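# Open both incubator doors fully without slamming or spills

## Task

Swing the incubator's outer door and then the inner glass door fully open, and have both stay open on their own once the robot lets go. The attempt fails if any flask reaches the floor, if either door is slammed (whether opening or closing), or if the robot topples or is left leaning.

## Robot and tools

ROBOT. The LinearBot has an omnidirectional base and a column about 1.75 m high. A carriage rides 1.0 m along the column (lift_m) and holds two identical six-joint arms, each ending in a two-finger gripper. Arm bases sit roughly 0.57 m + lift_m above the floor, and parts of the carriage hang about 0.15 m lower. A hand reaches 0.78 m from its shoulder but only about 0.38 m below its arm base. Hands are about 0.16 m long and 0.1 m wide (0.14 m when open). Parked arm joints 1 to 6: 0, 0.05, 0.05, 1.45, 0, 0; parked, the robot is about 0.95 m wide and 0.7 m long. The wheel motors are weak (2 N m), so even a light push makes a drive stop. Loose objects may occasionally be nudged by an outside force.

CAMERAS. carriage_camera is fixed on the carriage, aimed forward and tilted about 20 degrees downward. left_wrist_camera and right_wrist_camera look out beyond the fingertips.

FRAMES. Base frame: origin on the floor below the base centre, x forward, y left, z up. left_hand and right_hand are reported in it, each being the point between that hand's pads. quat_wxyz rotates base axes into hand axes; hand z runs along the fingers, and the fingers open along hand y. A hand pointing straight up with joints 1, 5 and 6 at 0 reads (1, 0, 0, 0). The odometry frame is the base frame where the scene began; base_odometry counts wheel rotation only, so slip looks like travel. Heading is positive leftward, -3.142 to 3.142.

execute_actions. Argument "actions": a list holding one action or nothing (empty list just reports state and images). An action may contain "base", "joints", or both; the motions begin together and may finish at different moments. "base" holds exactly one key, each an offset from where the base last reported itself, in the base frame: translate_m (metres, forward positive, -2 to 2), strafe_m (metres, left positive, -2 to 2), rotate_rad (radians, counter-clockwise/left positive, -6.3 to 6.3). "joints" is a single dictionary of absolute targets keyed by joint name, covering both arms: lift_m 0 to 1 m; for each of left_ and right_: joint1_rad -2.617 to 3.054 (yaw about vertical, 0 forward, positive left); joint2_rad 0 to 3.141 (shoulder: 0 upper arm back and level, 1.57 vertical, 3.14 forward and level); joint3_rad 0 to 3.141 (elbow: 0 folded, 3.14 straight); joint4_rad -1.57 to 1.57 (wrist pitch, positive lifts the fingertips); joint5_rad -1.57 to 1.57 (wrist yaw, positive turns fingertips to the RIGHT, opposite to joint 1); joint6_rad -2.094 to 2.094 (roll about the finger axis, positive clockwise viewed from the forearm); gripper_m 0 to 0.093 (pad gap in metres). Done tolerances: lift 0.004, joint1 0.02, joint2 and joint3 0.055, joint4 0.04, joints 5 and 6 0.02, gripper 0.004. Joints left out may keep pushing to earlier targets without it showing. Unknown keys or out-of-range numbers get the call refused with no motion. "cameras": list of camera names or ["all"]; omitted or null gives all, [] gives none.

wait: "seconds" 0 to 10; commands nothing and returns state and images.

zoom_image: "camera" (one of the three) and "region" [x0, y0, x1, y1] in pixels from the top-left of that camera's latest full image, at most 504 by 504.

finished_scene: "scene", the integer of the current scene. Irreversible; call it only when both doors stay open unaided.

RESULTS. base_status and joint_status tell how each commanded motion ended. "done" for the base means the wheels turned the commanded amount, slip included; a tiny move may stop short yet say done. "off_target": stopped away from the target, maybe still pushing. After "contact_stop" or "time_out" the target is dropped and the part holds its spot. "joint command not followed" (with a "cause:" line) means a self-collision check blocked an arm's targets; such joints show "not_followed" and may be retried on later actions. on_its_own covers what was not commanded; "held at" is the held target, not the actual position. A stop reported in one call skips later motion calls in the same reply. motor_effort gives percent of maximum (bracket = peak), with fixed bias and noise; a lift effort that keeps dropping while lowering means a hand is resting on something; drive_wheels clearly higher at rest than after free driving means the base is still pressing. JOINT TORQUES are raw, offset and noisy. A holding gripper usually reads "off_target". Hand positions drift from truth at long reach; a level hand sags 10 to 17 cm under 1 kg.

CONTACT AND SAFETY. Arms and grippers never stop on contact: a blocked arm keeps pushing and snaps to its target once free. Base stops come late and arms are not watched during turns, and the base may roll about 0.3 m after an arm hits something. After a blocked drive, back off about 0.2 m the way you came (or turn back), again if still pressed, before retrying. Do not reverse into a table edge the column might strike. Open doors gently; fast swings count as slams. Keep flasks from falling. The robot can tip with no warning reading, especially with the lift high, arms extended, loads held, or while pulling; watch images for leaning. About 1.5 kg per hand with both arms forward can tip it. Never let the arms strike or press each other; to untangle, move the blocked arm clear first, then the other in a separate action. "ARM HIT" means an arm struck the robot. Gripper force is about 45 to 60 N per pad. Extended arms heat quickly: MOTOR HOT from 75 °C, an arm pauses 10 s at 90 °C, and at 100 °C it goes limp and drops; after a heat stop, resend the targets marked "limit_stop_at_motor_heat". The robot keeps holding its last command while you compose replies.

Each tool is called after ">>>" as name(argument=value, ...) on one line, values as JSON.

## Session

>>> execute_actions(actions=[], cameras=["carriage_camera"])

Scene clock: 0.00 s.
Joint torques (N m, as the arm reports them, + toward a larger angle): no reading
base_odometry: x=+0.000 y=+0.000 heading=+0.000 (m, m, rad; odometry frame)
base_status: not commanded
joint_positions: lift_m=+0.299 left_joint1_rad=+0.007 left_joint2_rad=+0.062 left_joint3_rad=+0.041 left_joint4_rad=+1.410 left_joint5_rad=-0.004 left_joint6_rad=+0.034 left_gripper_m=+0.094 right_joint1_rad=-0.015 right_joint2_rad=+0.049 right_joint3_rad=+0.049 right_joint4_rad=+1.397 right_joint5_rad=-0.034 right_joint6_rad=-0.013 right_gripper_m=+0.094
joint_status: not commanded
motor_effort: lift_m=+30 drive_wheels=+2 (%)
left_hand: x=+0.3321 y=+0.3396 z=+1.2827 quat_wxyz=(+0.996, -0.001, +0.091, +0.021) (m; base frame)
right_hand: x=+0.3287 y=-0.3335 z=+1.2847 quat_wxyz=(+0.996, -0.017, +0.087, -0.013) (m; base frame)
pictures: carriage_camera
Images, in order (width x height): carriage_camera 504x504.

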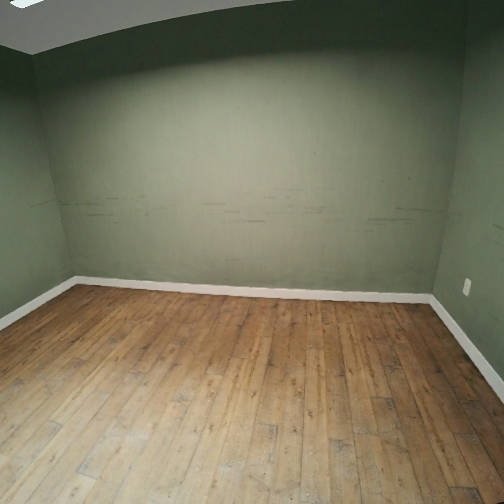

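>>> execute_actions(actions=[{"base":{"rotate_rad":-1.6}}], cameras=["carriage_camera"])

Scene clock: 4.07 s.
Joint torques (N m, as the arm reports them, + toward a larger angle): left_arm=[-0.07  3.31  6.52 -0.04 -0.03 -0.1 ] | right_arm=[ 0.05  4.28  6.72 -0.09 -0.05  0.1 ]
base_odometry: x=+0.000 y=+0.000 heading=-1.599 (m, m, rad; odometry frame)
base_status: done
joint_positions: lift_m=+0.299 left_joint1_rad=+0.007 left_joint2_rad=+0.062 left_joint3_rad=+0.041 left_joint4_rad=+1.409 left_joint5_rad=-0.004 left_joint6_rad=+0.034 left_gripper_m=+0.094 right_joint1_rad=-0.015 right_joint2_rad=+0.049 right_joint3_rad=+0.049 right_joint4_rad=+1.396 right_joint5_rad=-0.034 right_joint6_rad=-0.013 right_gripper_m=+0.094
joint_status: not commanded
motor_effort: lift_m=+30(29) drive_wheels=+10(28) (%)
left_hand: x=+0.3324 y=+0.3396 z=+1.2826 quat_wxyz=(+0.996, -0.001, +0.092, +0.021) (m; base frame)
right_hand: x=+0.3289 y=-0.3335 z=+1.2847 quat_wxyz=(+0.996, -0.017, +0.087, -0.013) (m; base frame)
pictures: carriage_camera
Images, in order (width x height): carriage_camera 504x504.

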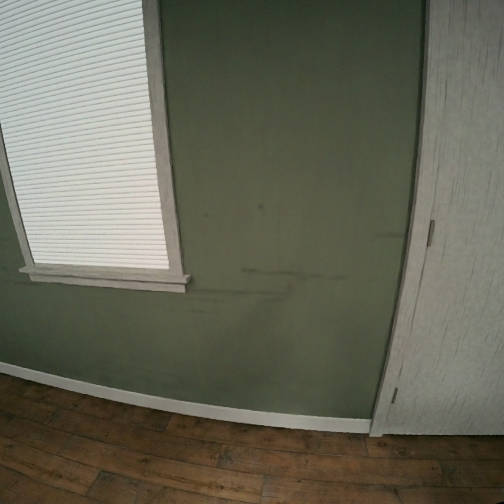

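>>> execute_actions(actions=[{"base":{"rotate_rad":-2.4}}], cameras=["carriage_camera"])

Scene clock: 8.63 s.
Joint torques (N m, as the arm reports them, + toward a larger angle): left_arm=[-0.04  3.43  6.76  0.08 -0.04 -0.1 ] | right_arm=[ 0.    4.39  6.63 -0.01 -0.03  0.09]
base_odometry: x=+0.000 y=+0.000 heading=+2.286 (m, m, rad; odometry frame)
base_status: done
joint_positions: lift_m=+0.299 left_joint1_rad=+0.007 left_joint2_rad=+0.062 left_joint3_rad=+0.041 left_joint4_rad=+1.406 left_joint5_rad=-0.004 left_joint6_rad=+0.034 left_gripper_m=+0.094 right_joint1_rad=-0.015 right_joint2_rad=+0.049 right_joint3_rad=+0.049 right_joint4_rad=+1.393 right_joint5_rad=-0.034 right_joint6_rad=-0.013 right_gripper_m=+0.094
joint_status: not commanded
motor_effort: lift_m=+28(31) drive_wheels=+10(29) (%)
left_hand: x=+0.3331 y=+0.3396 z=+1.2825 quat_wxyz=(+0.995, +0.000, +0.093, +0.021) (m; base frame)
right_hand: x=+0.3296 y=-0.3335 z=+1.2845 quat_wxyz=(+0.996, -0.017, +0.088, -0.013) (m; base frame)
pictures: carriage_camera
Images, in order (width x height): carriage_camera 504x504.

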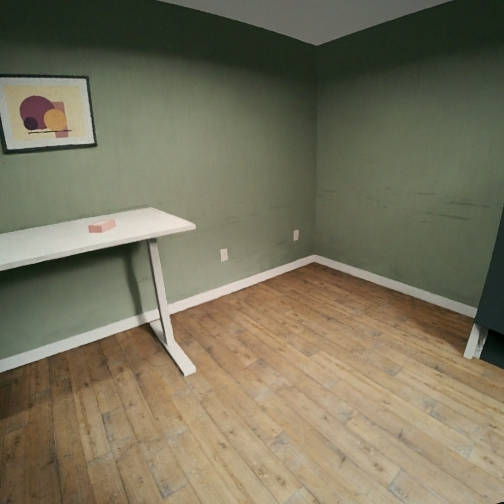

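>>> execute_actions(actions=[{"base":{"rotate_rad":-0.85}}], cameras=["carriage_camera"])

Scene clock: 12.03 s.
Joint torques (N m, as the arm reports them, + toward a larger angle): left_arm=[-0.06  3.51  6.82  0.03 -0.04 -0.11] | right_arm=[ 0.    4.38  6.62 -0.05 -0.04  0.1 ]
base_odometry: x=+0.000 y=+0.000 heading=+1.437 (m, m, rad; odometry frame)
base_status: done
joint_positions: lift_m=+0.299 left_joint1_rad=+0.007 left_joint2_rad=+0.062 left_joint3_rad=+0.041 left_joint4_rad=+1.407 left_joint5_rad=-0.004 left_joint6_rad=+0.034 left_gripper_m=+0.094 right_joint1_rad=-0.015 right_joint2_rad=+0.049 right_joint3_rad=+0.049 right_joint4_rad=+1.393 right_joint5_rad=-0.034 right_joint6_rad=-0.013 right_gripper_m=+0.094
joint_status: not commanded
motor_effort: lift_m=+29(30) drive_wheels=+10(28) (%)
left_hand: x=+0.3328 y=+0.3396 z=+1.2825 quat_wxyz=(+0.996, -0.001, +0.092, +0.021) (m; base frame)
right_hand: x=+0.3296 y=-0.3335 z=+1.2845 quat_wxyz=(+0.996, -0.017, +0.088, -0.013) (m; base frame)
pictures: carriage_camera
Images, in order (width x height): carriage_camera 504x504.

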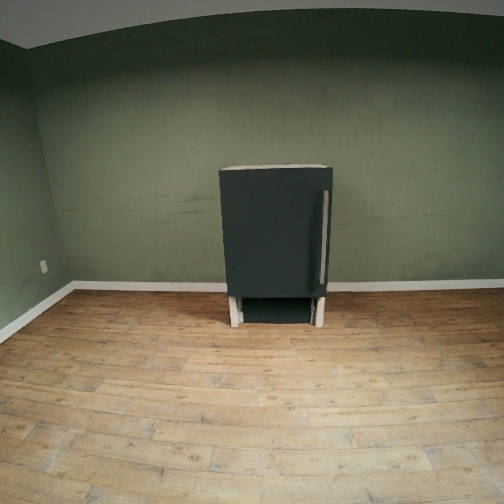

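>>> execute_actions(actions=[{"base":{"strafe_m":-0.75},"joints":{"left_joint1_rad":0,"left_joint2_rad":1.5,"left_joint3_rad":1.1,"left_joint4_rad":0.4,"lift_m":0.05}}], cameras=[])

>>> execute_actions(actions=[{"base":{"translate_m":0.85}}], cameras=["carriage_camera","left_wrist_camera"])

Scene clock: 18.37 s.
Joint torques (N m, as the arm reports them, + toward a larger angle): left_arm=[-0.45 -6.51 10.53  2.14 -0.03 -0.11] | right_arm=[-0.01  4.43  6.58 -0.08 -0.04  0.1 ]
base_odometry: x=+0.743 y=-0.101 heading=+1.436 (m, m, rad; odometry frame)
base_status: done
joint_positions: lift_m=+0.050 left_joint1_rad=+0.003 left_joint2_rad=+1.496 left_joint3_rad=+1.080 left_joint4_rad=+0.396 left_joint5_rad=-0.004 left_joint6_rad=+0.034 left_gripper_m=+0.094 right_joint1_rad=-0.015 right_joint2_rad=+0.049 right_joint3_rad=+0.049 right_joint4_rad=+1.395 right_joint5_rad=-0.034 right_joint6_rad=-0.013 right_gripper_m=+0.094
joint_status: all done
motor_effort: lift_m=+27(29) drive_wheels=-8(28) (%)
left_hand: x=+0.7794 y=+0.3409 z=+0.9348 quat_wxyz=(+0.700, +0.010, +0.714, +0.014) (m; base frame)
right_hand: x=+0.3294 y=-0.3335 z=+1.0356 quat_wxyz=(+0.996, -0.017, +0.088, -0.013) (m; base frame)
pictures: none
No camera images: the call's "cameras" was empty. Leave "cameras" out to get every camera's image.

Scene clock: 22.43 s.
Joint torques (N m, as the arm reports them, + toward a larger angle): left_arm=[-0.25 -6.6  10.5   2.11 -0.04 -0.11] | right_arm=[-0.02  4.33  6.71 -0.1  -0.03  0.1 ]
base_odometry: x=+0.859 y=+0.741 heading=+1.435 (m, m, rad; odometry frame)
base_status: done
joint_positions: lift_m=+0.050 left_joint1_rad=+0.002 left_joint2_rad=+1.496 left_joint3_rad=+1.080 left_joint4_rad=+0.400 left_joint5_rad=-0.004 left_joint6_rad=+0.034 left_gripper_m=+0.094 right_joint1_rad=-0.015 right_joint2_rad=+0.049 right_joint3_rad=+0.049 right_joint4_rad=+1.397 right_joint5_rad=-0.034 right_joint6_rad=-0.013 right_gripper_m=+0.094
joint_status: not commanded
motor_effort: lift_m=+27(27) drive_wheels=-6(25) (%)
left_hand: x=+0.7794 y=+0.3402 z=+0.9356 quat_wxyz=(+0.701, +0.010, +0.713, +0.014) (m; base frame)
right_hand: x=+0.3287 y=-0.3335 z=+1.0357 quat_wxyz=(+0.996, -0.017, +0.087, -0.013) (m; base frame)
pictures: carriage_camera, left_wrist_camera
Images, in order (width x height): carriage_camera 504x504, left_wrist_camera 504x504.

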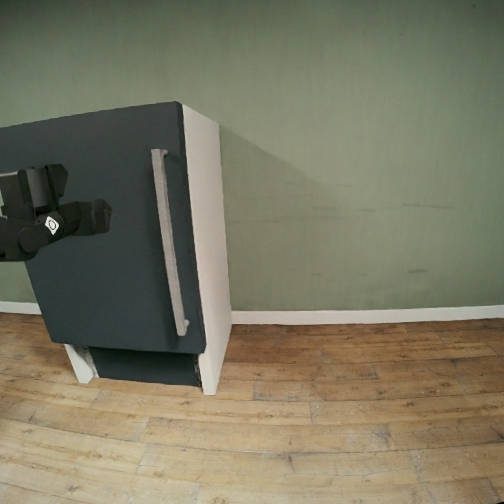

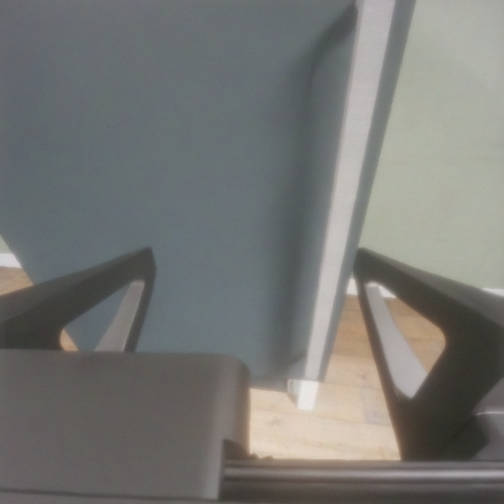

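>>> execute_actions(actions=[{"base":{"strafe_m":-0.09}}], cameras=[])

>>> execute_actions(actions=[{"base":{"translate_m":0.12}}], cameras=["left_wrist_camera"])

Scene clock: 26.40 s.
Joint torques (N m, as the arm reports them, + toward a larger angle): left_arm=[-0.19 -6.5  10.5   2.08 -0.03 -0.11] | right_arm=[ 0.03  4.41  6.63 -0.11 -0.03  0.1 ]
base_odometry: x=+0.948 y=+0.729 heading=+1.435 (m, m, rad; odometry frame)
base_status: done
joint_positions: lift_m=+0.050 left_joint1_rad=+0.002 left_joint2_rad=+1.496 left_joint3_rad=+1.080 left_joint4_rad=+0.401 left_joint5_rad=-0.004 left_joint6_rad=+0.034 left_gripper_m=+0.094 right_joint1_rad=-0.015 right_joint2_rad=+0.049 right_joint3_rad=+0.049 right_joint4_rad=+1.398 right_joint5_rad=-0.034 right_joint6_rad=-0.013 right_gripper_m=+0.094
joint_status: not commanded
motor_effort: lift_m=+27(27) drive_wheels=-3(22) (%)
left_hand: x=+0.7794 y=+0.3402 z=+0.9359 quat_wxyz=(+0.702, +0.010, +0.712, +0.014) (m; base frame)
right_hand: x=+0.3286 y=-0.3335 z=+1.0357 quat_wxyz=(+0.996, -0.017, +0.086, -0.013) (m; base frame)
pictures: none
No camera images: the call's "cameras" was empty. Leave "cameras" out to get every camera's image.

Scene clock: 28.17 s.
Joint torques (N m, as the arm reports them, + toward a larger angle): left_arm=[-0.08 -6.35 10.5   2.07 -0.05 -0.1 ] | right_arm=[ 0.    4.43  6.61 -0.09 -0.03  0.1 ]
base_odometry: x=+0.965 y=+0.848 heading=+1.434 (m, m, rad; odometry frame)
base_status: done
joint_positions: lift_m=+0.050 left_joint1_rad=+0.002 left_joint2_rad=+1.496 left_joint3_rad=+1.080 left_joint4_rad=+0.404 left_joint5_rad=-0.004 left_joint6_rad=+0.034 left_gripper_m=+0.094 right_joint1_rad=-0.015 right_joint2_rad=+0.049 right_joint3_rad=+0.049 right_joint4_rad=+1.397 right_joint5_rad=-0.034 right_joint6_rad=-0.013 right_gripper_m=+0.094
joint_status: not commanded
motor_effort: lift_m=+27(26) drive_wheels=-6(21) (%)
left_hand: x=+0.7795 y=+0.3402 z=+0.9366 quat_wxyz=(+0.703, +0.010, +0.711, +0.014) (m; base frame)
right_hand: x=+0.3287 y=-0.3335 z=+1.0357 quat_wxyz=(+0.996, -0.017, +0.087, -0.013) (m; base frame)
pictures: left_wrist_camera
Images, in order (width x height): left_wrist_camera 504x504.

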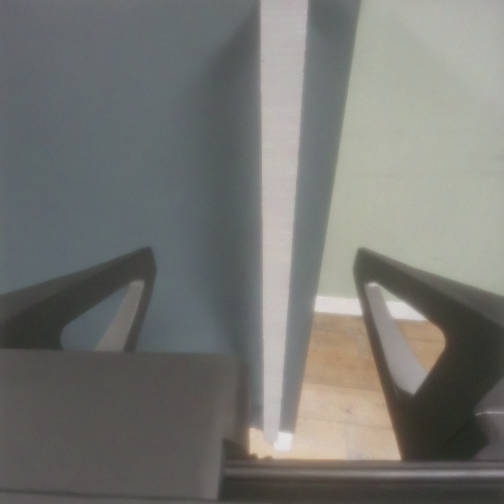

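>>> execute_actions(actions=[{"base":{"translate_m":0.11},"joints":{"left_joint1_rad":-0.05}}], cameras=["left_wrist_camera"])

>>> execute_actions(actions=[{"joints":{"left_gripper_m":0}}], cameras=["left_wrist_camera","carriage_camera"])

Scene clock: 32.33 s.
Joint torques (N m, as the arm reports them, + toward a larger angle): left_arm=[-0.15 -6.52 10.48  2.04 -0.06 -0.1 ] | right_arm=[ 0.02  4.4   6.65 -0.11 -0.03  0.1 ]
base_odometry: x=+0.980 y=+0.957 heading=+1.433 (m, m, rad; odometry frame)
base_status: done
joint_positions: lift_m=+0.050 left_joint1_rad=-0.051 left_joint2_rad=+1.496 left_joint3_rad=+1.080 left_joint4_rad=+0.404 left_joint5_rad=-0.003 left_joint6_rad=+0.034 left_gripper_m=+0.094 right_joint1_rad=-0.015 right_joint2_rad=+0.049 right_joint3_rad=+0.049 right_joint4_rad=+1.398 right_joint5_rad=-0.034 right_joint6_rad=-0.013 right_gripper_m=+0.094
joint_status: all done
motor_effort: lift_m=+28(27) drive_wheels=-6(23) (%)
left_hand: x=+0.7788 y=+0.3139 z=+0.9366 quat_wxyz=(+0.703, +0.029, +0.711, -0.005) (m; base frame)
right_hand: x=+0.3285 y=-0.3335 z=+1.0357 quat_wxyz=(+0.996, -0.017, +0.086, -0.013) (m; base frame)
pictures: left_wrist_camera
Images, in order (width x height): left_wrist_camera 504x504.

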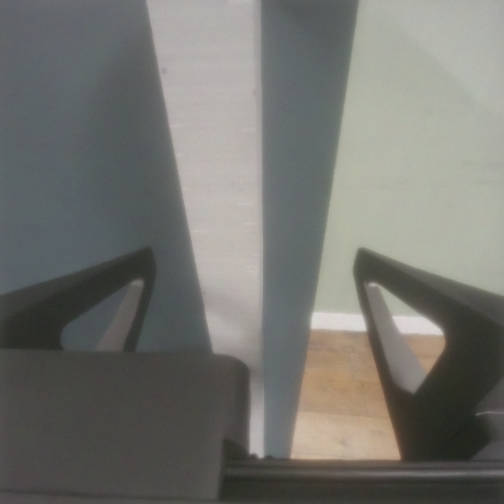

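Scene clock: 33.07 s.
Joint torques (N m, as the arm reports them, + toward a larger angle): left_arm=[-1.05 -6.54 10.53  2.04  0.13 -0.06] | right_arm=[ 0.02  4.45  6.58 -0.08 -0.04  0.09]
base_odometry: x=+0.980 y=+0.957 heading=+1.433 (m, m, rad; odometry frame)
base_status: not commanded
joint_positions: lift_m=+0.050 left_joint1_rad=-0.039 left_joint2_rad=+1.496 left_joint3_rad=+1.080 left_joint4_rad=+0.404 left_joint5_rad=-0.018 left_joint6_rad=+0.030 left_gripper_m=+0.025 right_joint1_rad=-0.015 right_joint2_rad=+0.049 right_joint3_rad=+0.049 right_joint4_rad=+1.398 right_joint5_rad=-0.034 right_joint6_rad=-0.013 right_gripper_m=+0.094
joint_status: left_gripper_m off_target (ended at +0.025, target +0.000)
motor_effort: lift_m=+27(28) drive_wheels=-6(7) (%)
left_hand: x=+0.7792 y=+0.3224 z=+0.9370 quat_wxyz=(+0.703, +0.018, +0.711, +0.003) (m; base frame)
right_hand: x=+0.3286 y=-0.3335 z=+1.0357 quat_wxyz=(+0.996, -0.017, +0.086, -0.013) (m; base frame)
pictures: carriage_camera, left_wrist_camera
Images, in order (width x height): carriage_camera 504x504, left_wrist_camera 504x504.

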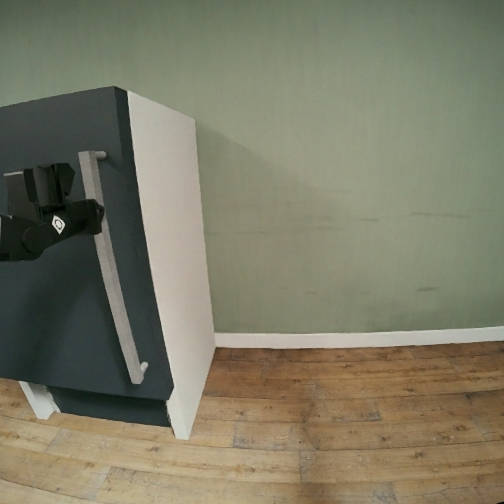

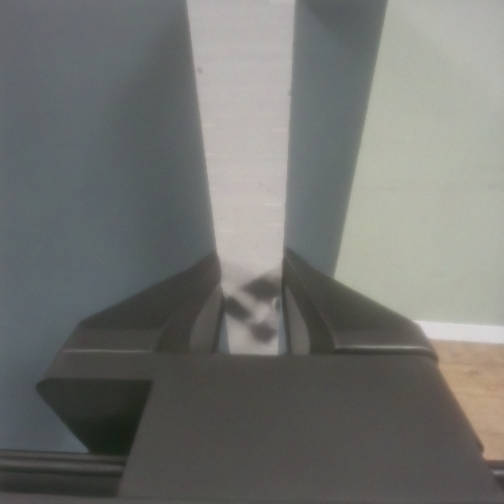

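>>> execute_actions(actions=[{"base":{"translate_m":-0.12},"joints":{"left_joint1_rad":0.12,"left_joint5_rad":0.28}}], cameras=[])

>>> execute_actions(actions=[{"base":{"translate_m":-0.14},"joints":{"left_joint1_rad":0.45,"left_joint5_rad":0.85}}], cameras=["carriage_camera"])

>>> execute_actions(actions=[{"joints":{"left_gripper_m":0.093}}], cameras=[])

>>> execute_actions(actions=[{"base":{"translate_m":-0.15},"joints":{"left_joint1_rad":0.55}}], cameras=["carriage_camera","left_wrist_camera"])

Scene clock: 37.77 s.
Joint torques (N m, as the arm reports them, + toward a larger angle): left_arm=[-2.05 -8.04  8.62  2.07  0.   -0.04] | right_arm=[ 0.01  4.43  6.58 -0.06 -0.03  0.1 ]
base_odometry: x=+0.964 y=+0.838 heading=+1.434 (m, m, rad; odometry frame)
base_status: done
joint_positions: lift_m=+0.050 left_joint1_rad=+0.143 left_joint2_rad=+1.516 left_joint3_rad=+1.102 left_joint4_rad=+0.400 left_joint5_rad=+0.278 left_joint6_rad=+0.028 left_gripper_m=+0.025 right_joint1_rad=-0.015 right_joint2_rad=+0.049 right_joint3_rad=+0.049 right_joint4_rad=+1.396 right_joint5_rad=-0.034 right_joint6_rad=-0.013 right_gripper_m=+0.094
joint_status: left_joint1_rad off_target (ended at +0.143, target +0.120); the others done
motor_effort: lift_m=+27(28) drive_wheels=-8(32) (%)
left_hand: x=+0.7799 y=+0.3623 z=+0.9371 quat_wxyz=(+0.701, +0.057, +0.710, -0.039) (m; base frame)
right_hand: x=+0.3290 y=-0.3335 z=+1.0357 quat_wxyz=(+0.996, -0.017, +0.087, -0.013) (m; base frame)
pictures: none
No camera images: the call's "cameras" was empty. Leave "cameras" out to get every camera's image.

Scene clock: 39.63 s.
Joint torques (N m, as the arm reports them, + toward a larger angle): left_arm=[-4.05 -7.95  8.53  1.97  1.97 -0.09] | right_arm=[ 0.    4.41  6.67 -0.05 -0.03  0.1 ]
base_odometry: x=+0.945 y=+0.700 heading=+1.433 (m, m, rad; odometry frame)
base_status: done
joint_positions: lift_m=+0.050 left_joint1_rad=+0.495 left_joint2_rad=+1.516 left_joint3_rad=+1.102 left_joint4_rad=+0.400 left_joint5_rad=+0.615 left_joint6_rad=+0.034 left_gripper_m=+0.026 right_joint1_rad=-0.015 right_joint2_rad=+0.049 right_joint3_rad=+0.049 right_joint4_rad=+1.394 right_joint5_rad=-0.034 right_joint6_rad=-0.013 right_gripper_m=+0.094
joint_status: left_joint1_rad off_target (ended at +0.495, target +0.450); left_joint5_rad off_target (ended at +0.615, target +0.850)
motor_effort: lift_m=+28(28) drive_wheels=+5(24) (%)
left_hand: x=+0.7442 y=+0.4739 z=+0.9375 quat_wxyz=(+0.702, +0.052, +0.709, -0.033) (m; base frame)
right_hand: x=+0.3295 y=-0.3335 z=+1.0356 quat_wxyz=(+0.996, -0.017, +0.088, -0.013) (m; base frame)
pictures: carriage_camera
Images, in order (width x height): carriage_camera 504x504.

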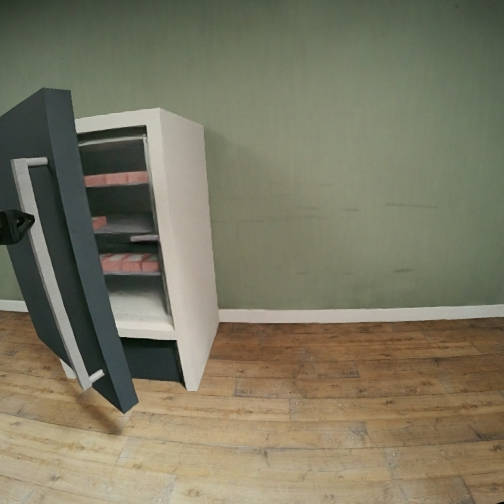

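Scene clock: 40.67 s.
Joint torques (N m, as the arm reports them, + toward a larger angle): left_arm=[-0.67 -7.82  8.38  1.89  0.07 -0.1 ] | right_arm=[ 0.02  4.43  6.71 -0.07 -0.04  0.1 ]
base_odometry: x=+0.945 y=+0.700 heading=+1.433 (m, m, rad; odometry frame)
base_status: not commanded
joint_positions: lift_m=+0.050 left_joint1_rad=+0.457 left_joint2_rad=+1.516 left_joint3_rad=+1.102 left_joint4_rad=+0.398 left_joint5_rad=+0.839 left_joint6_rad=+0.034 left_gripper_m=+0.093 right_joint1_rad=-0.015 right_joint2_rad=+0.049 right_joint3_rad=+0.049 right_joint4_rad=+1.395 right_joint5_rad=-0.034 right_joint6_rad=-0.013 right_gripper_m=+0.094
joint_status: all done
on_its_own: left_joint1_rad moved -0.038 to your old target +0.450; left_joint5_rad moved +0.224 to your old target +0.850
motor_effort: lift_m=+27(27) drive_wheels=+2(5) (%)
left_hand: x=+0.7388 y=+0.4193 z=+0.9375 quat_wxyz=(+0.692, +0.142, +0.697, -0.126) (m; base frame)
right_hand: x=+0.3294 y=-0.3335 z=+1.0356 quat_wxyz=(+0.996, -0.017, +0.088, -0.013) (m; base frame)
pictures: none
No camera images: the call's "cameras" was empty. Leave "cameras" out to get every camera's image.

Scene clock: 42.60 s.
Joint torques (N m, as the arm reports them, + toward a larger angle): left_arm=[-0.3  -7.76  8.36  1.87  0.02 -0.1 ] | right_arm=[ 0.02  4.41  6.67 -0.04 -0.03  0.1 ]
base_odometry: x=+0.925 y=+0.551 heading=+1.433 (m, m, rad; odometry frame)
base_status: done
joint_positions: lift_m=+0.050 left_joint1_rad=+0.553 left_joint2_rad=+1.516 left_joint3_rad=+1.102 left_joint4_rad=+0.398 left_joint5_rad=+0.845 left_joint6_rad=+0.034 left_gripper_m=+0.093 right_joint1_rad=-0.015 right_joint2_rad=+0.049 right_joint3_rad=+0.049 right_joint4_rad=+1.395 right_joint5_rad=-0.034 right_joint6_rad=-0.013 right_gripper_m=+0.094
joint_status: all done
motor_effort: lift_m=+27(27) drive_wheels=-3(23) (%)
left_hand: x=+0.7286 y=+0.4617 z=+0.9376 quat_wxyz=(+0.697, +0.111, +0.702, -0.094) (m; base frame)
right_hand: x=+0.3294 y=-0.3335 z=+1.0356 quat_wxyz=(+0.996, -0.017, +0.088, -0.013) (m; base frame)
pictures: carriage_camera, left_wrist_camera
Images, in order (width x height): carriage_camera 504x504, left_wrist_camera 504x504.

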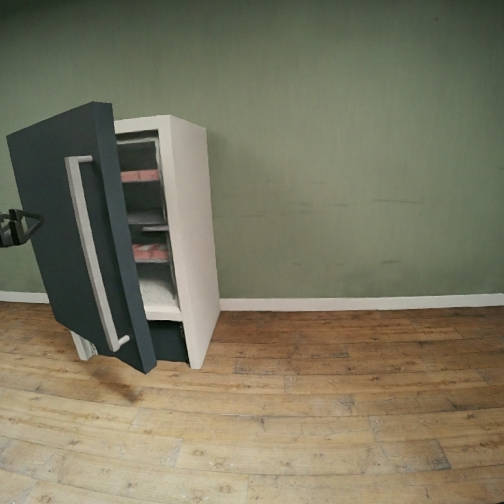

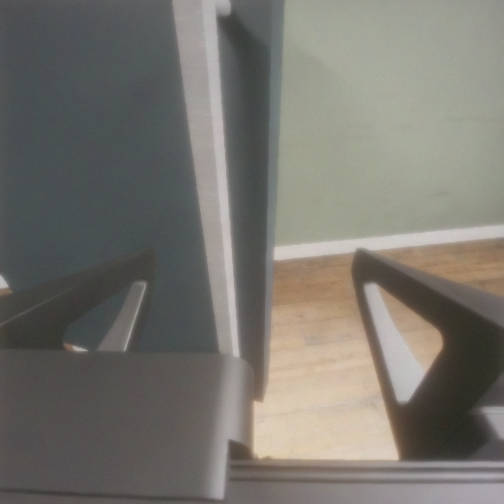

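>>> execute_actions(actions=[{"joints":{"left_gripper_m":0,"left_joint1_rad":-0.45,"left_joint5_rad":-0.6}}], cameras=[])

>>> execute_actions(actions=[{"base":{"translate_m":0.32}}], cameras=["carriage_camera","left_wrist_camera"])

>>> execute_actions(actions=[{"joints":{"left_joint1_rad":-0.2,"left_joint5_rad":-0.8}}], cameras=["carriage_camera","left_wrist_camera"])

Scene clock: 47.63 s.
Joint torques (N m, as the arm reports them, + toward a larger angle): left_arm=[ 0.   -7.93  8.53  1.99 -0.12 -0.11] | right_arm=[ 0.01  4.39  6.68 -0.06 -0.04  0.1 ]
base_odometry: x=+0.925 y=+0.551 heading=+1.433 (m, m, rad; odometry frame)
base_status: not commanded
joint_positions: lift_m=+0.050 left_joint1_rad=-0.451 left_joint2_rad=+1.516 left_joint3_rad=+1.102 left_joint4_rad=+0.398 left_joint5_rad=-0.591 left_joint6_rad=+0.034 left_gripper_m=+0.000 right_joint1_rad=-0.015 right_joint2_rad=+0.049 right_joint3_rad=+0.049 right_joint4_rad=+1.395 right_joint5_rad=-0.034 right_joint6_rad=-0.013 right_gripper_m=+0.094
joint_status: all done
motor_effort: lift_m=+27(27) drive_wheels=-2(3) (%)
left_hand: x=+0.7503 y=+0.2197 z=+0.9372 quat_wxyz=(+0.700, -0.035, +0.711, +0.064) (m; base frame)
right_hand: x=+0.3294 y=-0.3335 z=+1.0356 quat_wxyz=(+0.996, -0.017, +0.088, -0.013) (m; base frame)
pictures: none
No camera images: the call's "cameras" was empty. Leave "cameras" out to get every camera's image.

Scene clock: 50.30 s.
Joint torques (N m, as the arm reports them, + toward a larger angle): left_arm=[ 0.02 -7.89  8.29  1.97 -0.09 -0.1 ] | right_arm=[ 0.02  4.43  6.64 -0.04 -0.03  0.1 ]
base_odometry: x=+0.969 y=+0.868 heading=+1.432 (m, m, rad; odometry frame)
base_status: done
joint_positions: lift_m=+0.050 left_joint1_rad=-0.451 left_joint2_rad=+1.515 left_joint3_rad=+1.102 left_joint4_rad=+0.401 left_joint5_rad=-0.593 left_joint6_rad=+0.034 left_gripper_m=+0.000 right_joint1_rad=-0.015 right_joint2_rad=+0.049 right_joint3_rad=+0.049 right_joint4_rad=+1.395 right_joint5_rad=-0.034 right_joint6_rad=-0.013 right_gripper_m=+0.094
joint_status: not commanded
motor_effort: lift_m=+28(27) drive_wheels=-6(39) (%)
left_hand: x=+0.7501 y=+0.2201 z=+0.9380 quat_wxyz=(+0.701, -0.036, +0.710, +0.064) (m; base frame)
right_hand: x=+0.3292 y=-0.3336 z=+1.0356 quat_wxyz=(+0.996, -0.017, +0.088, -0.013) (m; base frame)
pictures: carriage_camera, left_wrist_camera
Images, in order (width x height): carriage_camera 504x504, left_wrist_camera 504x504.

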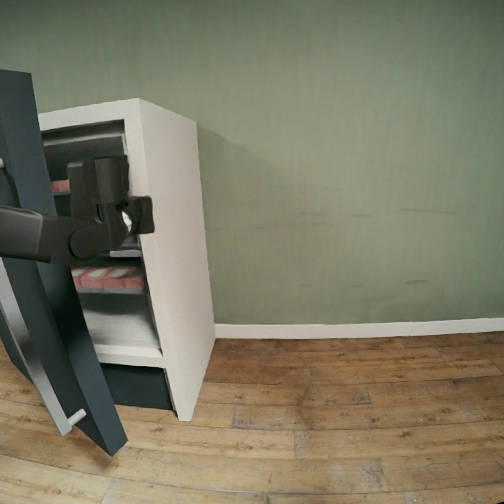

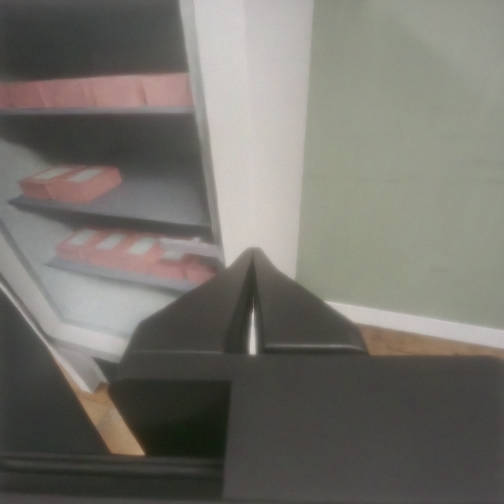

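Scene clock: 51.17 s.
Joint torques (N m, as the arm reports them, + toward a larger angle): left_arm=[ 1.51 -7.58  8.4   1.83 -0.1  -0.05] | right_arm=[-0.02  4.45  6.68 -0.07 -0.02  0.1 ]
base_odometry: x=+0.969 y=+0.868 heading=+1.432 (m, m, rad; odometry frame)
base_status: not commanded
joint_positions: lift_m=+0.050 left_joint1_rad=-0.221 left_joint2_rad=+1.513 left_joint3_rad=+1.102 left_joint4_rad=+0.404 left_joint5_rad=-0.792 left_joint6_rad=+0.031 left_gripper_m=+0.001 right_joint1_rad=-0.015 right_joint2_rad=+0.049 right_joint3_rad=+0.049 right_joint4_rad=+1.395 right_joint5_rad=-0.034 right_joint6_rad=-0.013 right_gripper_m=+0.094
joint_status: left_joint1_rad off_target (ended at -0.221, target -0.200); the others done
motor_effort: lift_m=+28(28) drive_wheels=-3(6) (%)
left_hand: x=+0.7490 y=+0.3598 z=+0.9399 quat_wxyz=(+0.673, -0.187, +0.684, +0.211) (m; base frame)
right_hand: x=+0.3292 y=-0.3335 z=+1.0356 quat_wxyz=(+0.996, -0.017, +0.088, -0.013) (m; base frame)
pictures: carriage_camera, left_wrist_camera
Images, in order (width x height): carriage_camera 504x504, left_wrist_camera 504x504.

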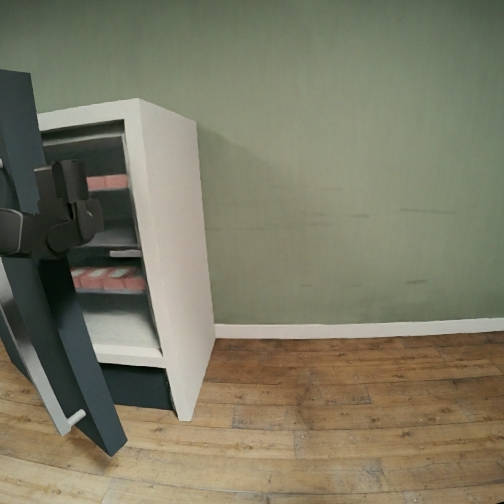

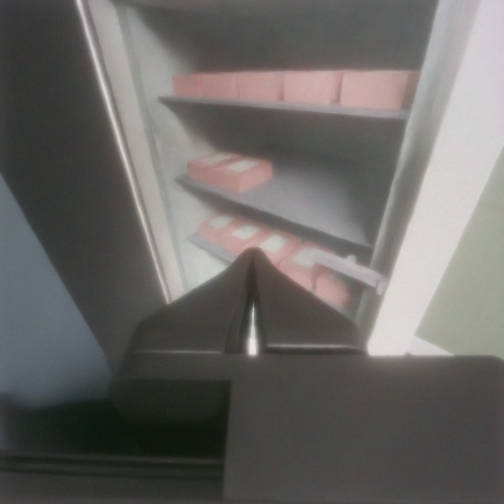

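Hooked behind the edge; pull back.

>>> execute_actions(actions=[{"base":{"translate_m":-0.2},"joints":{"left_joint1_rad":0.0}}], cameras=["carriage_camera"])

>>> execute_actions(actions=[{"base":{"translate_m":-0.08},"joints":{"left_joint1_rad":0.2}}], cameras=["carriage_camera","left_wrist_camera"])

Scene clock: 55.47 s.
Joint torques (N m, as the arm reports them, + toward a larger angle): left_arm=[ 0.06 -6.2   8.41  1.91 -0.07  0.01] | right_arm=[ 0.01  4.43  6.67 -0.07 -0.04  0.1 ]
base_odometry: x=+0.942 y=+0.670 heading=+1.432 (m, m, rad; odometry frame)
base_status: done
joint_positions: lift_m=+0.050 left_joint1_rad=-0.001 left_joint2_rad=+1.497 left_joint3_rad=+1.102 left_joint4_rad=+0.395 left_joint5_rad=-0.797 left_joint6_rad=+0.025 left_gripper_m=+0.001 right_joint1_rad=-0.015 right_joint2_rad=+0.049 right_joint3_rad=+0.049 right_joint4_rad=+1.396 right_joint5_rad=-0.034 right_joint6_rad=-0.013 right_gripper_m=+0.094
joint_status: all done
motor_effort: lift_m=+27(27) drive_wheels=-3(22) (%)
left_hand: x=+0.7288 y=+0.4613 z=+0.9452 quat_wxyz=(+0.649, -0.266, +0.655, +0.282) (m; base frame)
right_hand: x=+0.3291 y=-0.3335 z=+1.0356 quat_wxyz=(+0.996, -0.017, +0.087, -0.013) (m; base frame)
pictures: carriage_camera
Images, in order (width x height): carriage_camera 504x504.

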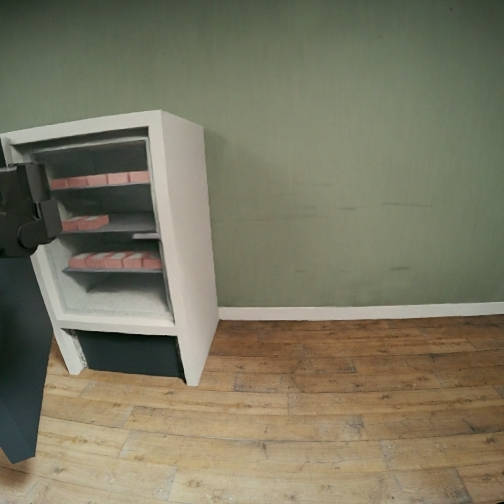

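Scene clock: 56.97 s.
Joint torques (N m, as the arm reports them, + toward a larger angle): left_arm=[-0.32 -6.41  8.46  1.88 -0.05 -0.01] | right_arm=[ 0.    4.39  6.67 -0.09 -0.03  0.1 ]
base_odometry: x=+0.931 y=+0.590 heading=+1.432 (m, m, rad; odometry frame)
base_status: done
joint_positions: lift_m=+0.050 left_joint1_rad=+0.203 left_joint2_rad=+1.497 left_joint3_rad=+1.102 left_joint4_rad=+0.397 left_joint5_rad=-0.798 left_joint6_rad=+0.025 left_gripper_m=+0.001 right_joint1_rad=-0.015 right_joint2_rad=+0.049 right_joint3_rad=+0.049 right_joint4_rad=+1.396 right_joint5_rad=-0.034 right_joint6_rad=-0.013 right_gripper_m=+0.094
joint_status: all done
motor_effort: lift_m=+27(27) drive_wheels=-3(22) (%)
left_hand: x=+0.6947 y=+0.5486 z=+0.9456 quat_wxyz=(+0.617, -0.332, +0.624, +0.347) (m; base frame)
right_hand: x=+0.3290 y=-0.3335 z=+1.0357 quat_wxyz=(+0.996, -0.017, +0.087, -0.013) (m; base frame)
pictures: carriage_camera, left_wrist_camera
Images, in order (width x height): carriage_camera 504x504, left_wrist_camera 504x504.

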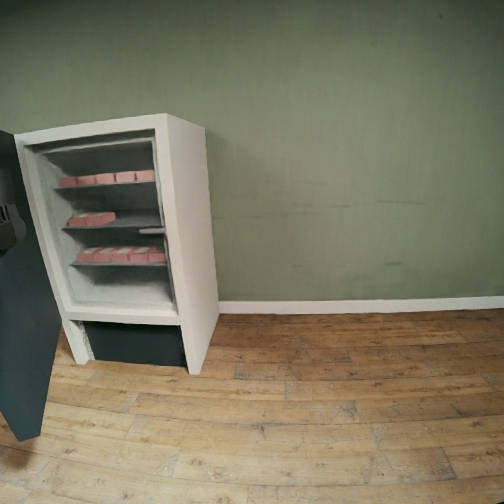

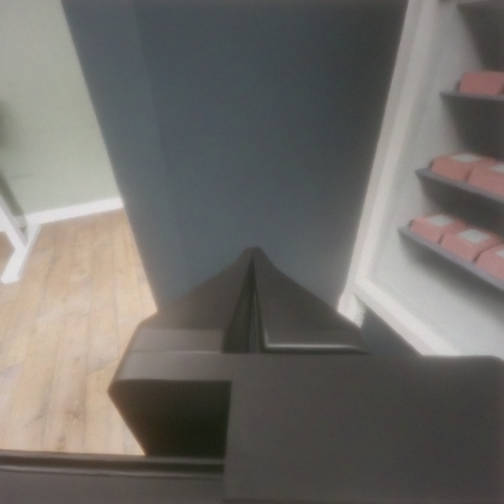

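>>> execute_actions(actions=[{"base":{"strafe_m":0.2}}], cameras=["carriage_camera"])

>>> execute_actions(actions=[{"base":{"strafe_m":0.18}}], cameras=["carriage_camera","left_wrist_camera"])

Scene clock: 60.77 s.
Joint torques (N m, as the arm reports them, + toward a larger angle): left_arm=[ 0.35 -6.37  8.44  1.89 -0.12  0.  ] | right_arm=[ 0.01  4.48  6.66 -0.07 -0.04  0.1 ]
base_odometry: x=+0.733 y=+0.618 heading=+1.432 (m, m, rad; odometry frame)
base_status: done
joint_positions: lift_m=+0.050 left_joint1_rad=+0.196 left_joint2_rad=+1.497 left_joint3_rad=+1.102 left_joint4_rad=+0.399 left_joint5_rad=-0.791 left_joint6_rad=+0.025 left_gripper_m=+0.001 right_joint1_rad=-0.015 right_joint2_rad=+0.049 right_joint3_rad=+0.049 right_joint4_rad=+1.396 right_joint5_rad=-0.034 right_joint6_rad=-0.013 right_gripper_m=+0.094
joint_status: not commanded
motor_effort: lift_m=+28(28) drive_wheels=-4(18) (%)
left_hand: x=+0.6972 y=+0.5450 z=+0.9460 quat_wxyz=(+0.620, -0.327, +0.625, +0.342) (m; base frame)
right_hand: x=+0.3290 y=-0.3335 z=+1.0357 quat_wxyz=(+0.996, -0.017, +0.087, -0.013) (m; base frame)
pictures: carriage_camera
Images, in order (width x height): carriage_camera 504x504.

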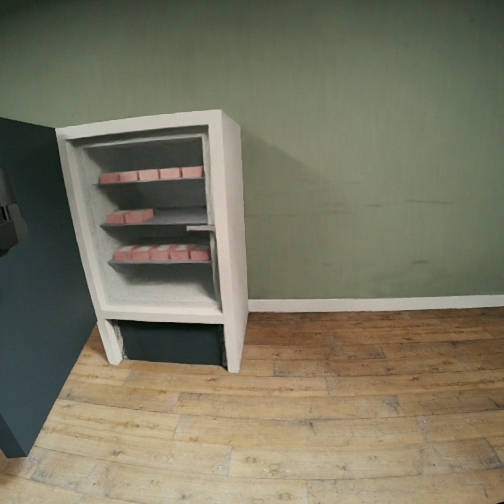

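Scene clock: 62.87 s.
Joint torques (N m, as the arm reports them, + toward a larger angle): left_arm=[ 0.21 -6.43  8.45  1.84 -0.13 -0.01] | right_arm=[ 0.02  4.41  6.64 -0.08 -0.03  0.1 ]
base_odometry: x=+0.554 y=+0.642 heading=+1.433 (m, m, rad; odometry frame)
base_status: done
joint_positions: lift_m=+0.050 left_joint1_rad=+0.196 left_joint2_rad=+1.497 left_joint3_rad=+1.102 left_joint4_rad=+0.402 left_joint5_rad=-0.791 left_joint6_rad=+0.026 left_gripper_m=+0.000 right_joint1_rad=-0.015 right_joint2_rad=+0.049 right_joint3_rad=+0.049 right_joint4_rad=+1.396 right_joint5_rad=-0.034 right_joint6_rad=-0.013 right_gripper_m=+0.094
joint_status: not commanded
motor_effort: lift_m=+27(27) drive_wheels=-5(21) (%)
left_hand: x=+0.6971 y=+0.5452 z=+0.9465 quat_wxyz=(+0.621, -0.328, +0.624, +0.342) (m; base frame)
right_hand: x=+0.3289 y=-0.3334 z=+1.0357 quat_wxyz=(+0.996, -0.017, +0.087, -0.013) (m; base frame)
pictures: carriage_camera, left_wrist_camera
Images, in order (width x height): carriage_camera 504x504, left_wrist_camera 504x504.

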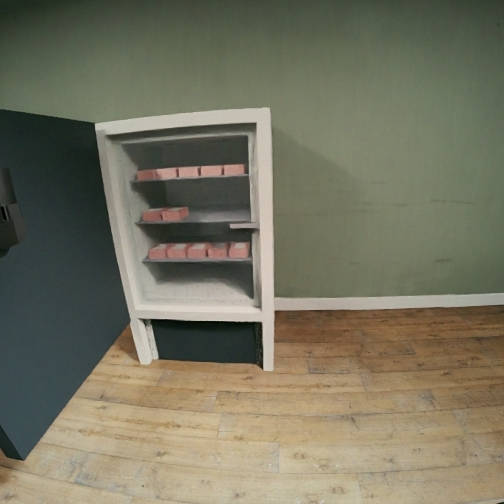

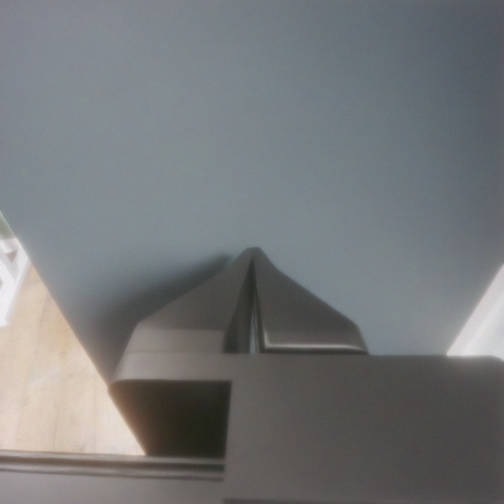

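>>> execute_actions(actions=[{"base":{"strafe_m":0.12}}], cameras=[])

>>> execute_actions(actions=[{"base":{"translate_m":0.12}}], cameras=["carriage_camera"])

>>> execute_actions(actions=[{"base":{"strafe_m":0.08}}], cameras=["carriage_camera"])

Scene clock: 67.20 s.
Joint torques (N m, as the arm reports them, + toward a larger angle): left_arm=[ 0.6  -6.25  8.47  1.85 -0.13 -0.01] | right_arm=[ 0.02  4.36  6.65 -0.06 -0.02  0.1 ]
base_odometry: x=+0.435 y=+0.658 heading=+1.433 (m, m, rad; odometry frame)
base_status: done
joint_positions: lift_m=+0.050 left_joint1_rad=+0.196 left_joint2_rad=+1.497 left_joint3_rad=+1.102 left_joint4_rad=+0.403 left_joint5_rad=-0.791 left_joint6_rad=+0.026 left_gripper_m=+0.000 right_joint1_rad=-0.015 right_joint2_rad=+0.049 right_joint3_rad=+0.049 right_joint4_rad=+1.397 right_joint5_rad=-0.034 right_joint6_rad=-0.013 right_gripper_m=+0.094
joint_status: not commanded
motor_effort: lift_m=+27(27) drive_wheels=-4(21) (%)
left_hand: x=+0.6972 y=+0.5450 z=+0.9468 quat_wxyz=(+0.621, -0.328, +0.624, +0.342) (m; base frame)
right_hand: x=+0.3288 y=-0.3334 z=+1.0357 quat_wxyz=(+0.996, -0.017, +0.087, -0.013) (m; base frame)
pictures: none
No camera images: the call's "cameras" was empty. Leave "cameras" out to get every camera's image.

Scene clock: 68.97 s.
Joint torques (N m, as the arm reports them, + toward a larger angle): left_arm=[ 0.36 -6.21  8.5   1.84 -0.09  0.  ] | right_arm=[ 0.03  4.52  6.65 -0.1  -0.03  0.1 ]
base_odometry: x=+0.451 y=+0.777 heading=+1.434 (m, m, rad; odometry frame)
base_status: done
joint_positions: lift_m=+0.050 left_joint1_rad=+0.196 left_joint2_rad=+1.497 left_joint3_rad=+1.102 left_joint4_rad=+0.404 left_joint5_rad=-0.793 left_joint6_rad=+0.026 left_gripper_m=+0.000 right_joint1_rad=-0.015 right_joint2_rad=+0.049 right_joint3_rad=+0.049 right_joint4_rad=+1.397 right_joint5_rad=-0.034 right_joint6_rad=-0.013 right_gripper_m=+0.094
joint_status: not commanded
motor_effort: lift_m=+27(28) drive_wheels=-5(21) (%)
left_hand: x=+0.6970 y=+0.5451 z=+0.9469 quat_wxyz=(+0.621, -0.328, +0.624, +0.343) (m; base frame)
right_hand: x=+0.3287 y=-0.3334 z=+1.0357 quat_wxyz=(+0.996, -0.017, +0.087, -0.013) (m; base frame)
pictures: carriage_camera
Images, in order (width x height): carriage_camera 504x504.

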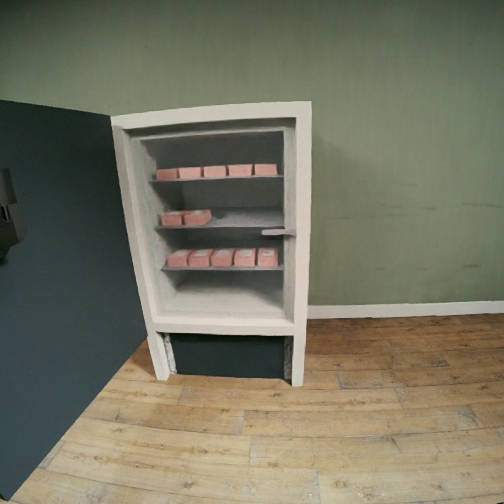

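Scene clock: 70.50 s.
Joint torques (N m, as the arm reports them, + toward a larger angle): left_arm=[ 0.07 -6.37  8.48  1.83 -0.14  0.  ] | right_arm=[-0.01  4.42  6.65 -0.08 -0.02  0.1 ]
base_odometry: x=+0.372 y=+0.789 heading=+1.434 (m, m, rad; odometry frame)
base_status: done
joint_positions: lift_m=+0.050 left_joint1_rad=+0.196 left_joint2_rad=+1.497 left_joint3_rad=+1.102 left_joint4_rad=+0.405 left_joint5_rad=-0.791 left_joint6_rad=+0.026 left_gripper_m=+0.000 right_joint1_rad=-0.015 right_joint2_rad=+0.049 right_joint3_rad=+0.049 right_joint4_rad=+1.397 right_joint5_rad=-0.034 right_joint6_rad=-0.013 right_gripper_m=+0.094
joint_status: not commanded
motor_effort: lift_m=+27(27) drive_wheels=-3(25) (%)
left_hand: x=+0.6971 y=+0.5452 z=+0.9472 quat_wxyz=(+0.622, -0.328, +0.623, +0.342) (m; base frame)
right_hand: x=+0.3288 y=-0.3334 z=+1.0357 quat_wxyz=(+0.996, -0.017, +0.087, -0.013) (m; base frame)
pictures: carriage_camera
Images, in order (width x height): carriage_camera 504x504.

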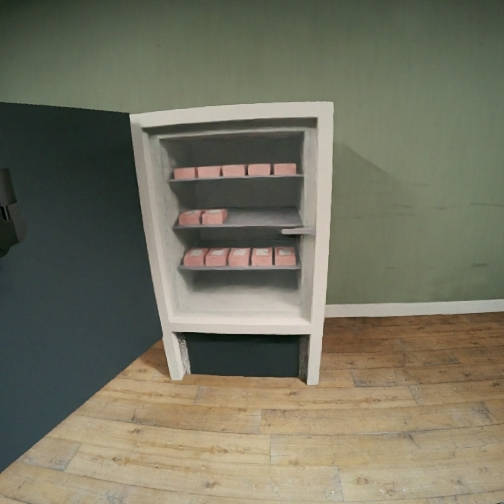

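>>> execute_actions(actions=[{"base":{"translate_m":0.08}}], cameras=[])

>>> execute_actions(actions=[{"base":{"strafe_m":0.08}}], cameras=["carriage_camera"])

>>> execute_actions(actions=[{"base":{"strafe_m":0.08}}], cameras=["carriage_camera"])

Scene clock: 73.97 s.
Joint torques (N m, as the arm reports them, + toward a larger angle): left_arm=[ 0.29 -6.36  8.47  1.84 -0.09 -0.01] | right_arm=[ 0.01  4.4   6.47 -0.11 -0.03  0.1 ]
base_odometry: x=+0.383 y=+0.868 heading=+1.434 (m, m, rad; odometry frame)
base_status: done
joint_positions: lift_m=+0.050 left_joint1_rad=+0.196 left_joint2_rad=+1.497 left_joint3_rad=+1.102 left_joint4_rad=+0.405 left_joint5_rad=-0.792 left_joint6_rad=+0.026 left_gripper_m=+0.000 right_joint1_rad=-0.015 right_joint2_rad=+0.049 right_joint3_rad=+0.049 right_joint4_rad=+1.397 right_joint5_rad=-0.034 right_joint6_rad=-0.013 right_gripper_m=+0.094
joint_status: not commanded
motor_effort: lift_m=+27(27) drive_wheels=-6(20) (%)
left_hand: x=+0.6969 y=+0.5453 z=+0.9472 quat_wxyz=(+0.622, -0.328, +0.623, +0.342) (m; base frame)
right_hand: x=+0.3288 y=-0.3334 z=+1.0357 quat_wxyz=(+0.996, -0.017, +0.087, -0.013) (m; base frame)
pictures: none
No camera images: the call's "cameras" was empty. Leave "cameras" out to get every camera's image.

Scene clock: 75.27 s.
Joint torques (N m, as the arm reports them, + toward a larger angle): left_arm=[ 8.97 -2.84  9.64  2.45  0.34 -0.02] | right_arm=[-0.03  4.41  6.7  -0.05 -0.03  0.1 ]
base_odometry: x=+0.320 y=+0.877 heading=+1.433 (m, m, rad; odometry frame)
base_status: strafe_m contact_stop (by the wheels' count: +0.064 of +0.080)
joint_positions: lift_m=+0.050 left_joint1_rad=+0.097 left_joint2_rad=+1.450 left_joint3_rad=+1.088 left_joint4_rad=+0.332 left_joint5_rad=-0.846 left_joint6_rad=+0.026 left_gripper_m=+0.000 right_joint1_rad=-0.015 right_joint2_rad=+0.049 right_joint3_rad=+0.049 right_joint4_rad=+1.395 right_joint5_rad=-0.034 right_joint6_rad=-0.013 right_gripper_m=+0.094
joint_status: not commanded
motor_effort: lift_m=+27(28) drive_wheels=+18(37) (%)
left_hand: x=+0.6969 y=+0.5080 z=+0.9464 quat_wxyz=(+0.616, -0.309, +0.644, +0.333) (m; base frame)
right_hand: x=+0.3292 y=-0.3334 z=+1.0356 quat_wxyz=(+0.996, -0.017, +0.088, -0.013) (m; base frame)
pictures: carriage_camera
Images, in order (width x height): carriage_camera 504x504.

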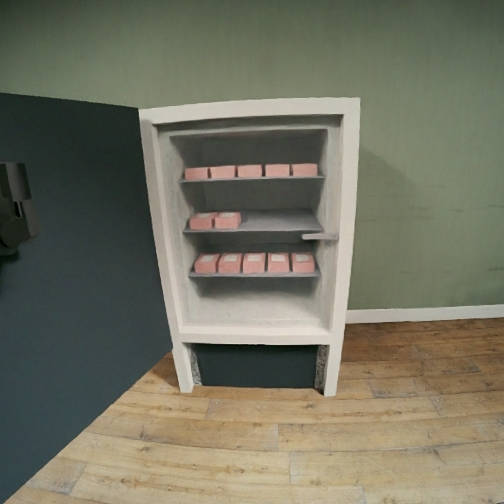

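not run: a stop came earlier in this reply.

>>> execute_actions(actions=[{"base":{"strafe_m":-0.56}}], cameras=[])

>>> execute_actions(actions=[{"base":{"translate_m":0.27},"joints":{"left_joint1_rad":0,"left_joint5_rad":0,"left_joint6_rad":-1.57,"left_gripper_m":0.093,"left_joint3_rad":0.43,"left_joint4_rad":1.07,"lift_m":0}}], cameras=["carriage_camera","left_wrist_camera"])

Scene clock: 82.03 s.
Joint torques (N m, as the arm reports them, + toward a larger angle): left_arm=[ 0.12 -5.02  9.64  1.95 -0.09  0.  ] | right_arm=[ 0.02  4.43  6.73 -0.08 -0.02  0.1 ]
base_odometry: x=+0.874 y=+0.801 heading=+1.434 (m, m, rad; odometry frame)
base_status: done
joint_positions: lift_m=+0.050 left_joint1_rad=+0.198 left_joint2_rad=+1.479 left_joint3_rad=+1.088 left_joint4_rad=+0.395 left_joint5_rad=-0.793 left_joint6_rad=+0.026 left_gripper_m=+0.000 right_joint1_rad=-0.015 right_joint2_rad=+0.049 right_joint3_rad=+0.049 right_joint4_rad=+1.395 right_joint5_rad=-0.034 right_joint6_rad=-0.013 right_gripper_m=+0.094
joint_status: not commanded
motor_effort: lift_m=+27(27) drive_wheels=-4(33) (%)
left_hand: x=+0.6920 y=+0.5454 z=+0.9461 quat_wxyz=(+0.619, -0.329, +0.625, +0.344) (m; base frame)
right_hand: x=+0.3292 y=-0.3334 z=+1.0356 quat_wxyz=(+0.996, -0.017, +0.088, -0.013) (m; base frame)
pictures: none
No camera images: the call's "cameras" was empty. Leave "cameras" out to get every camera's image.

Scene clock: 84.50 s.
Joint torques (N m, as the arm reports them, + toward a larger angle): left_arm=[ 0.15 -3.97  5.47  2.16  0.04 -0.11] | right_arm=[ 0.02  4.39  6.69 -0.09 -0.03  0.1 ]
base_odometry: x=+0.912 y=+1.068 heading=+1.433 (m, m, rad; odometry frame)
base_status: done
joint_positions: lift_m=+0.000 left_joint1_rad=-0.003 left_joint2_rad=+1.484 left_joint3_rad=+0.448 left_joint4_rad=+1.065 left_joint5_rad=-0.008 left_joint6_rad=-1.561 left_gripper_m=+0.093 right_joint1_rad=-0.015 right_joint2_rad=+0.049 right_joint3_rad=+0.049 right_joint4_rad=+1.397 right_joint5_rad=-0.034 right_joint6_rad=-0.013 right_gripper_m=+0.094
joint_status: all done
motor_effort: lift_m=+26(27) drive_wheels=-7(22) (%)
left_hand: x=+0.7043 y=+0.3388 z=+0.7601 quat_wxyz=(+0.511, -0.492, +0.494, -0.503) (m; base frame)
right_hand: x=+0.3288 y=-0.3334 z=+0.9857 quat_wxyz=(+0.996, -0.017, +0.087, -0.013) (m; base frame)
pictures: carriage_camera, left_wrist_camera
Images, in order (width x height): carriage_camera 504x504, left_wrist_camera 504x504.

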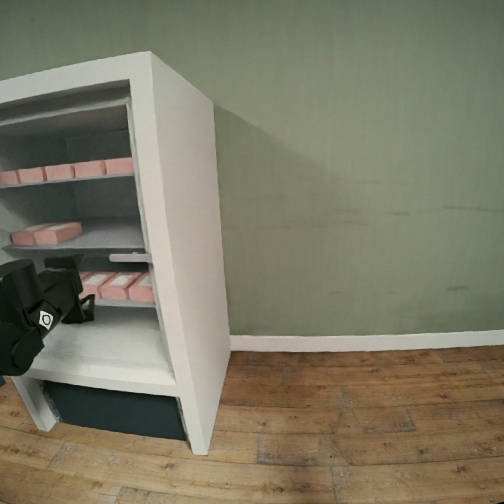

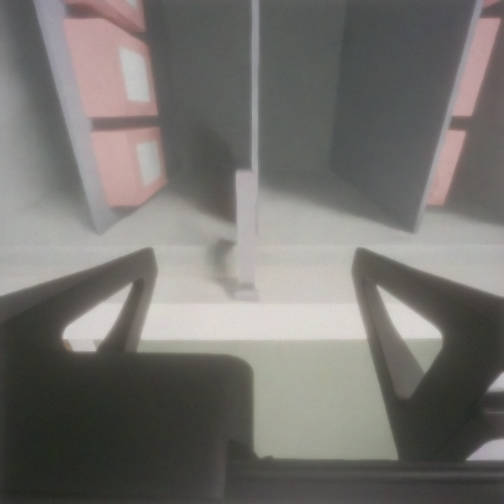

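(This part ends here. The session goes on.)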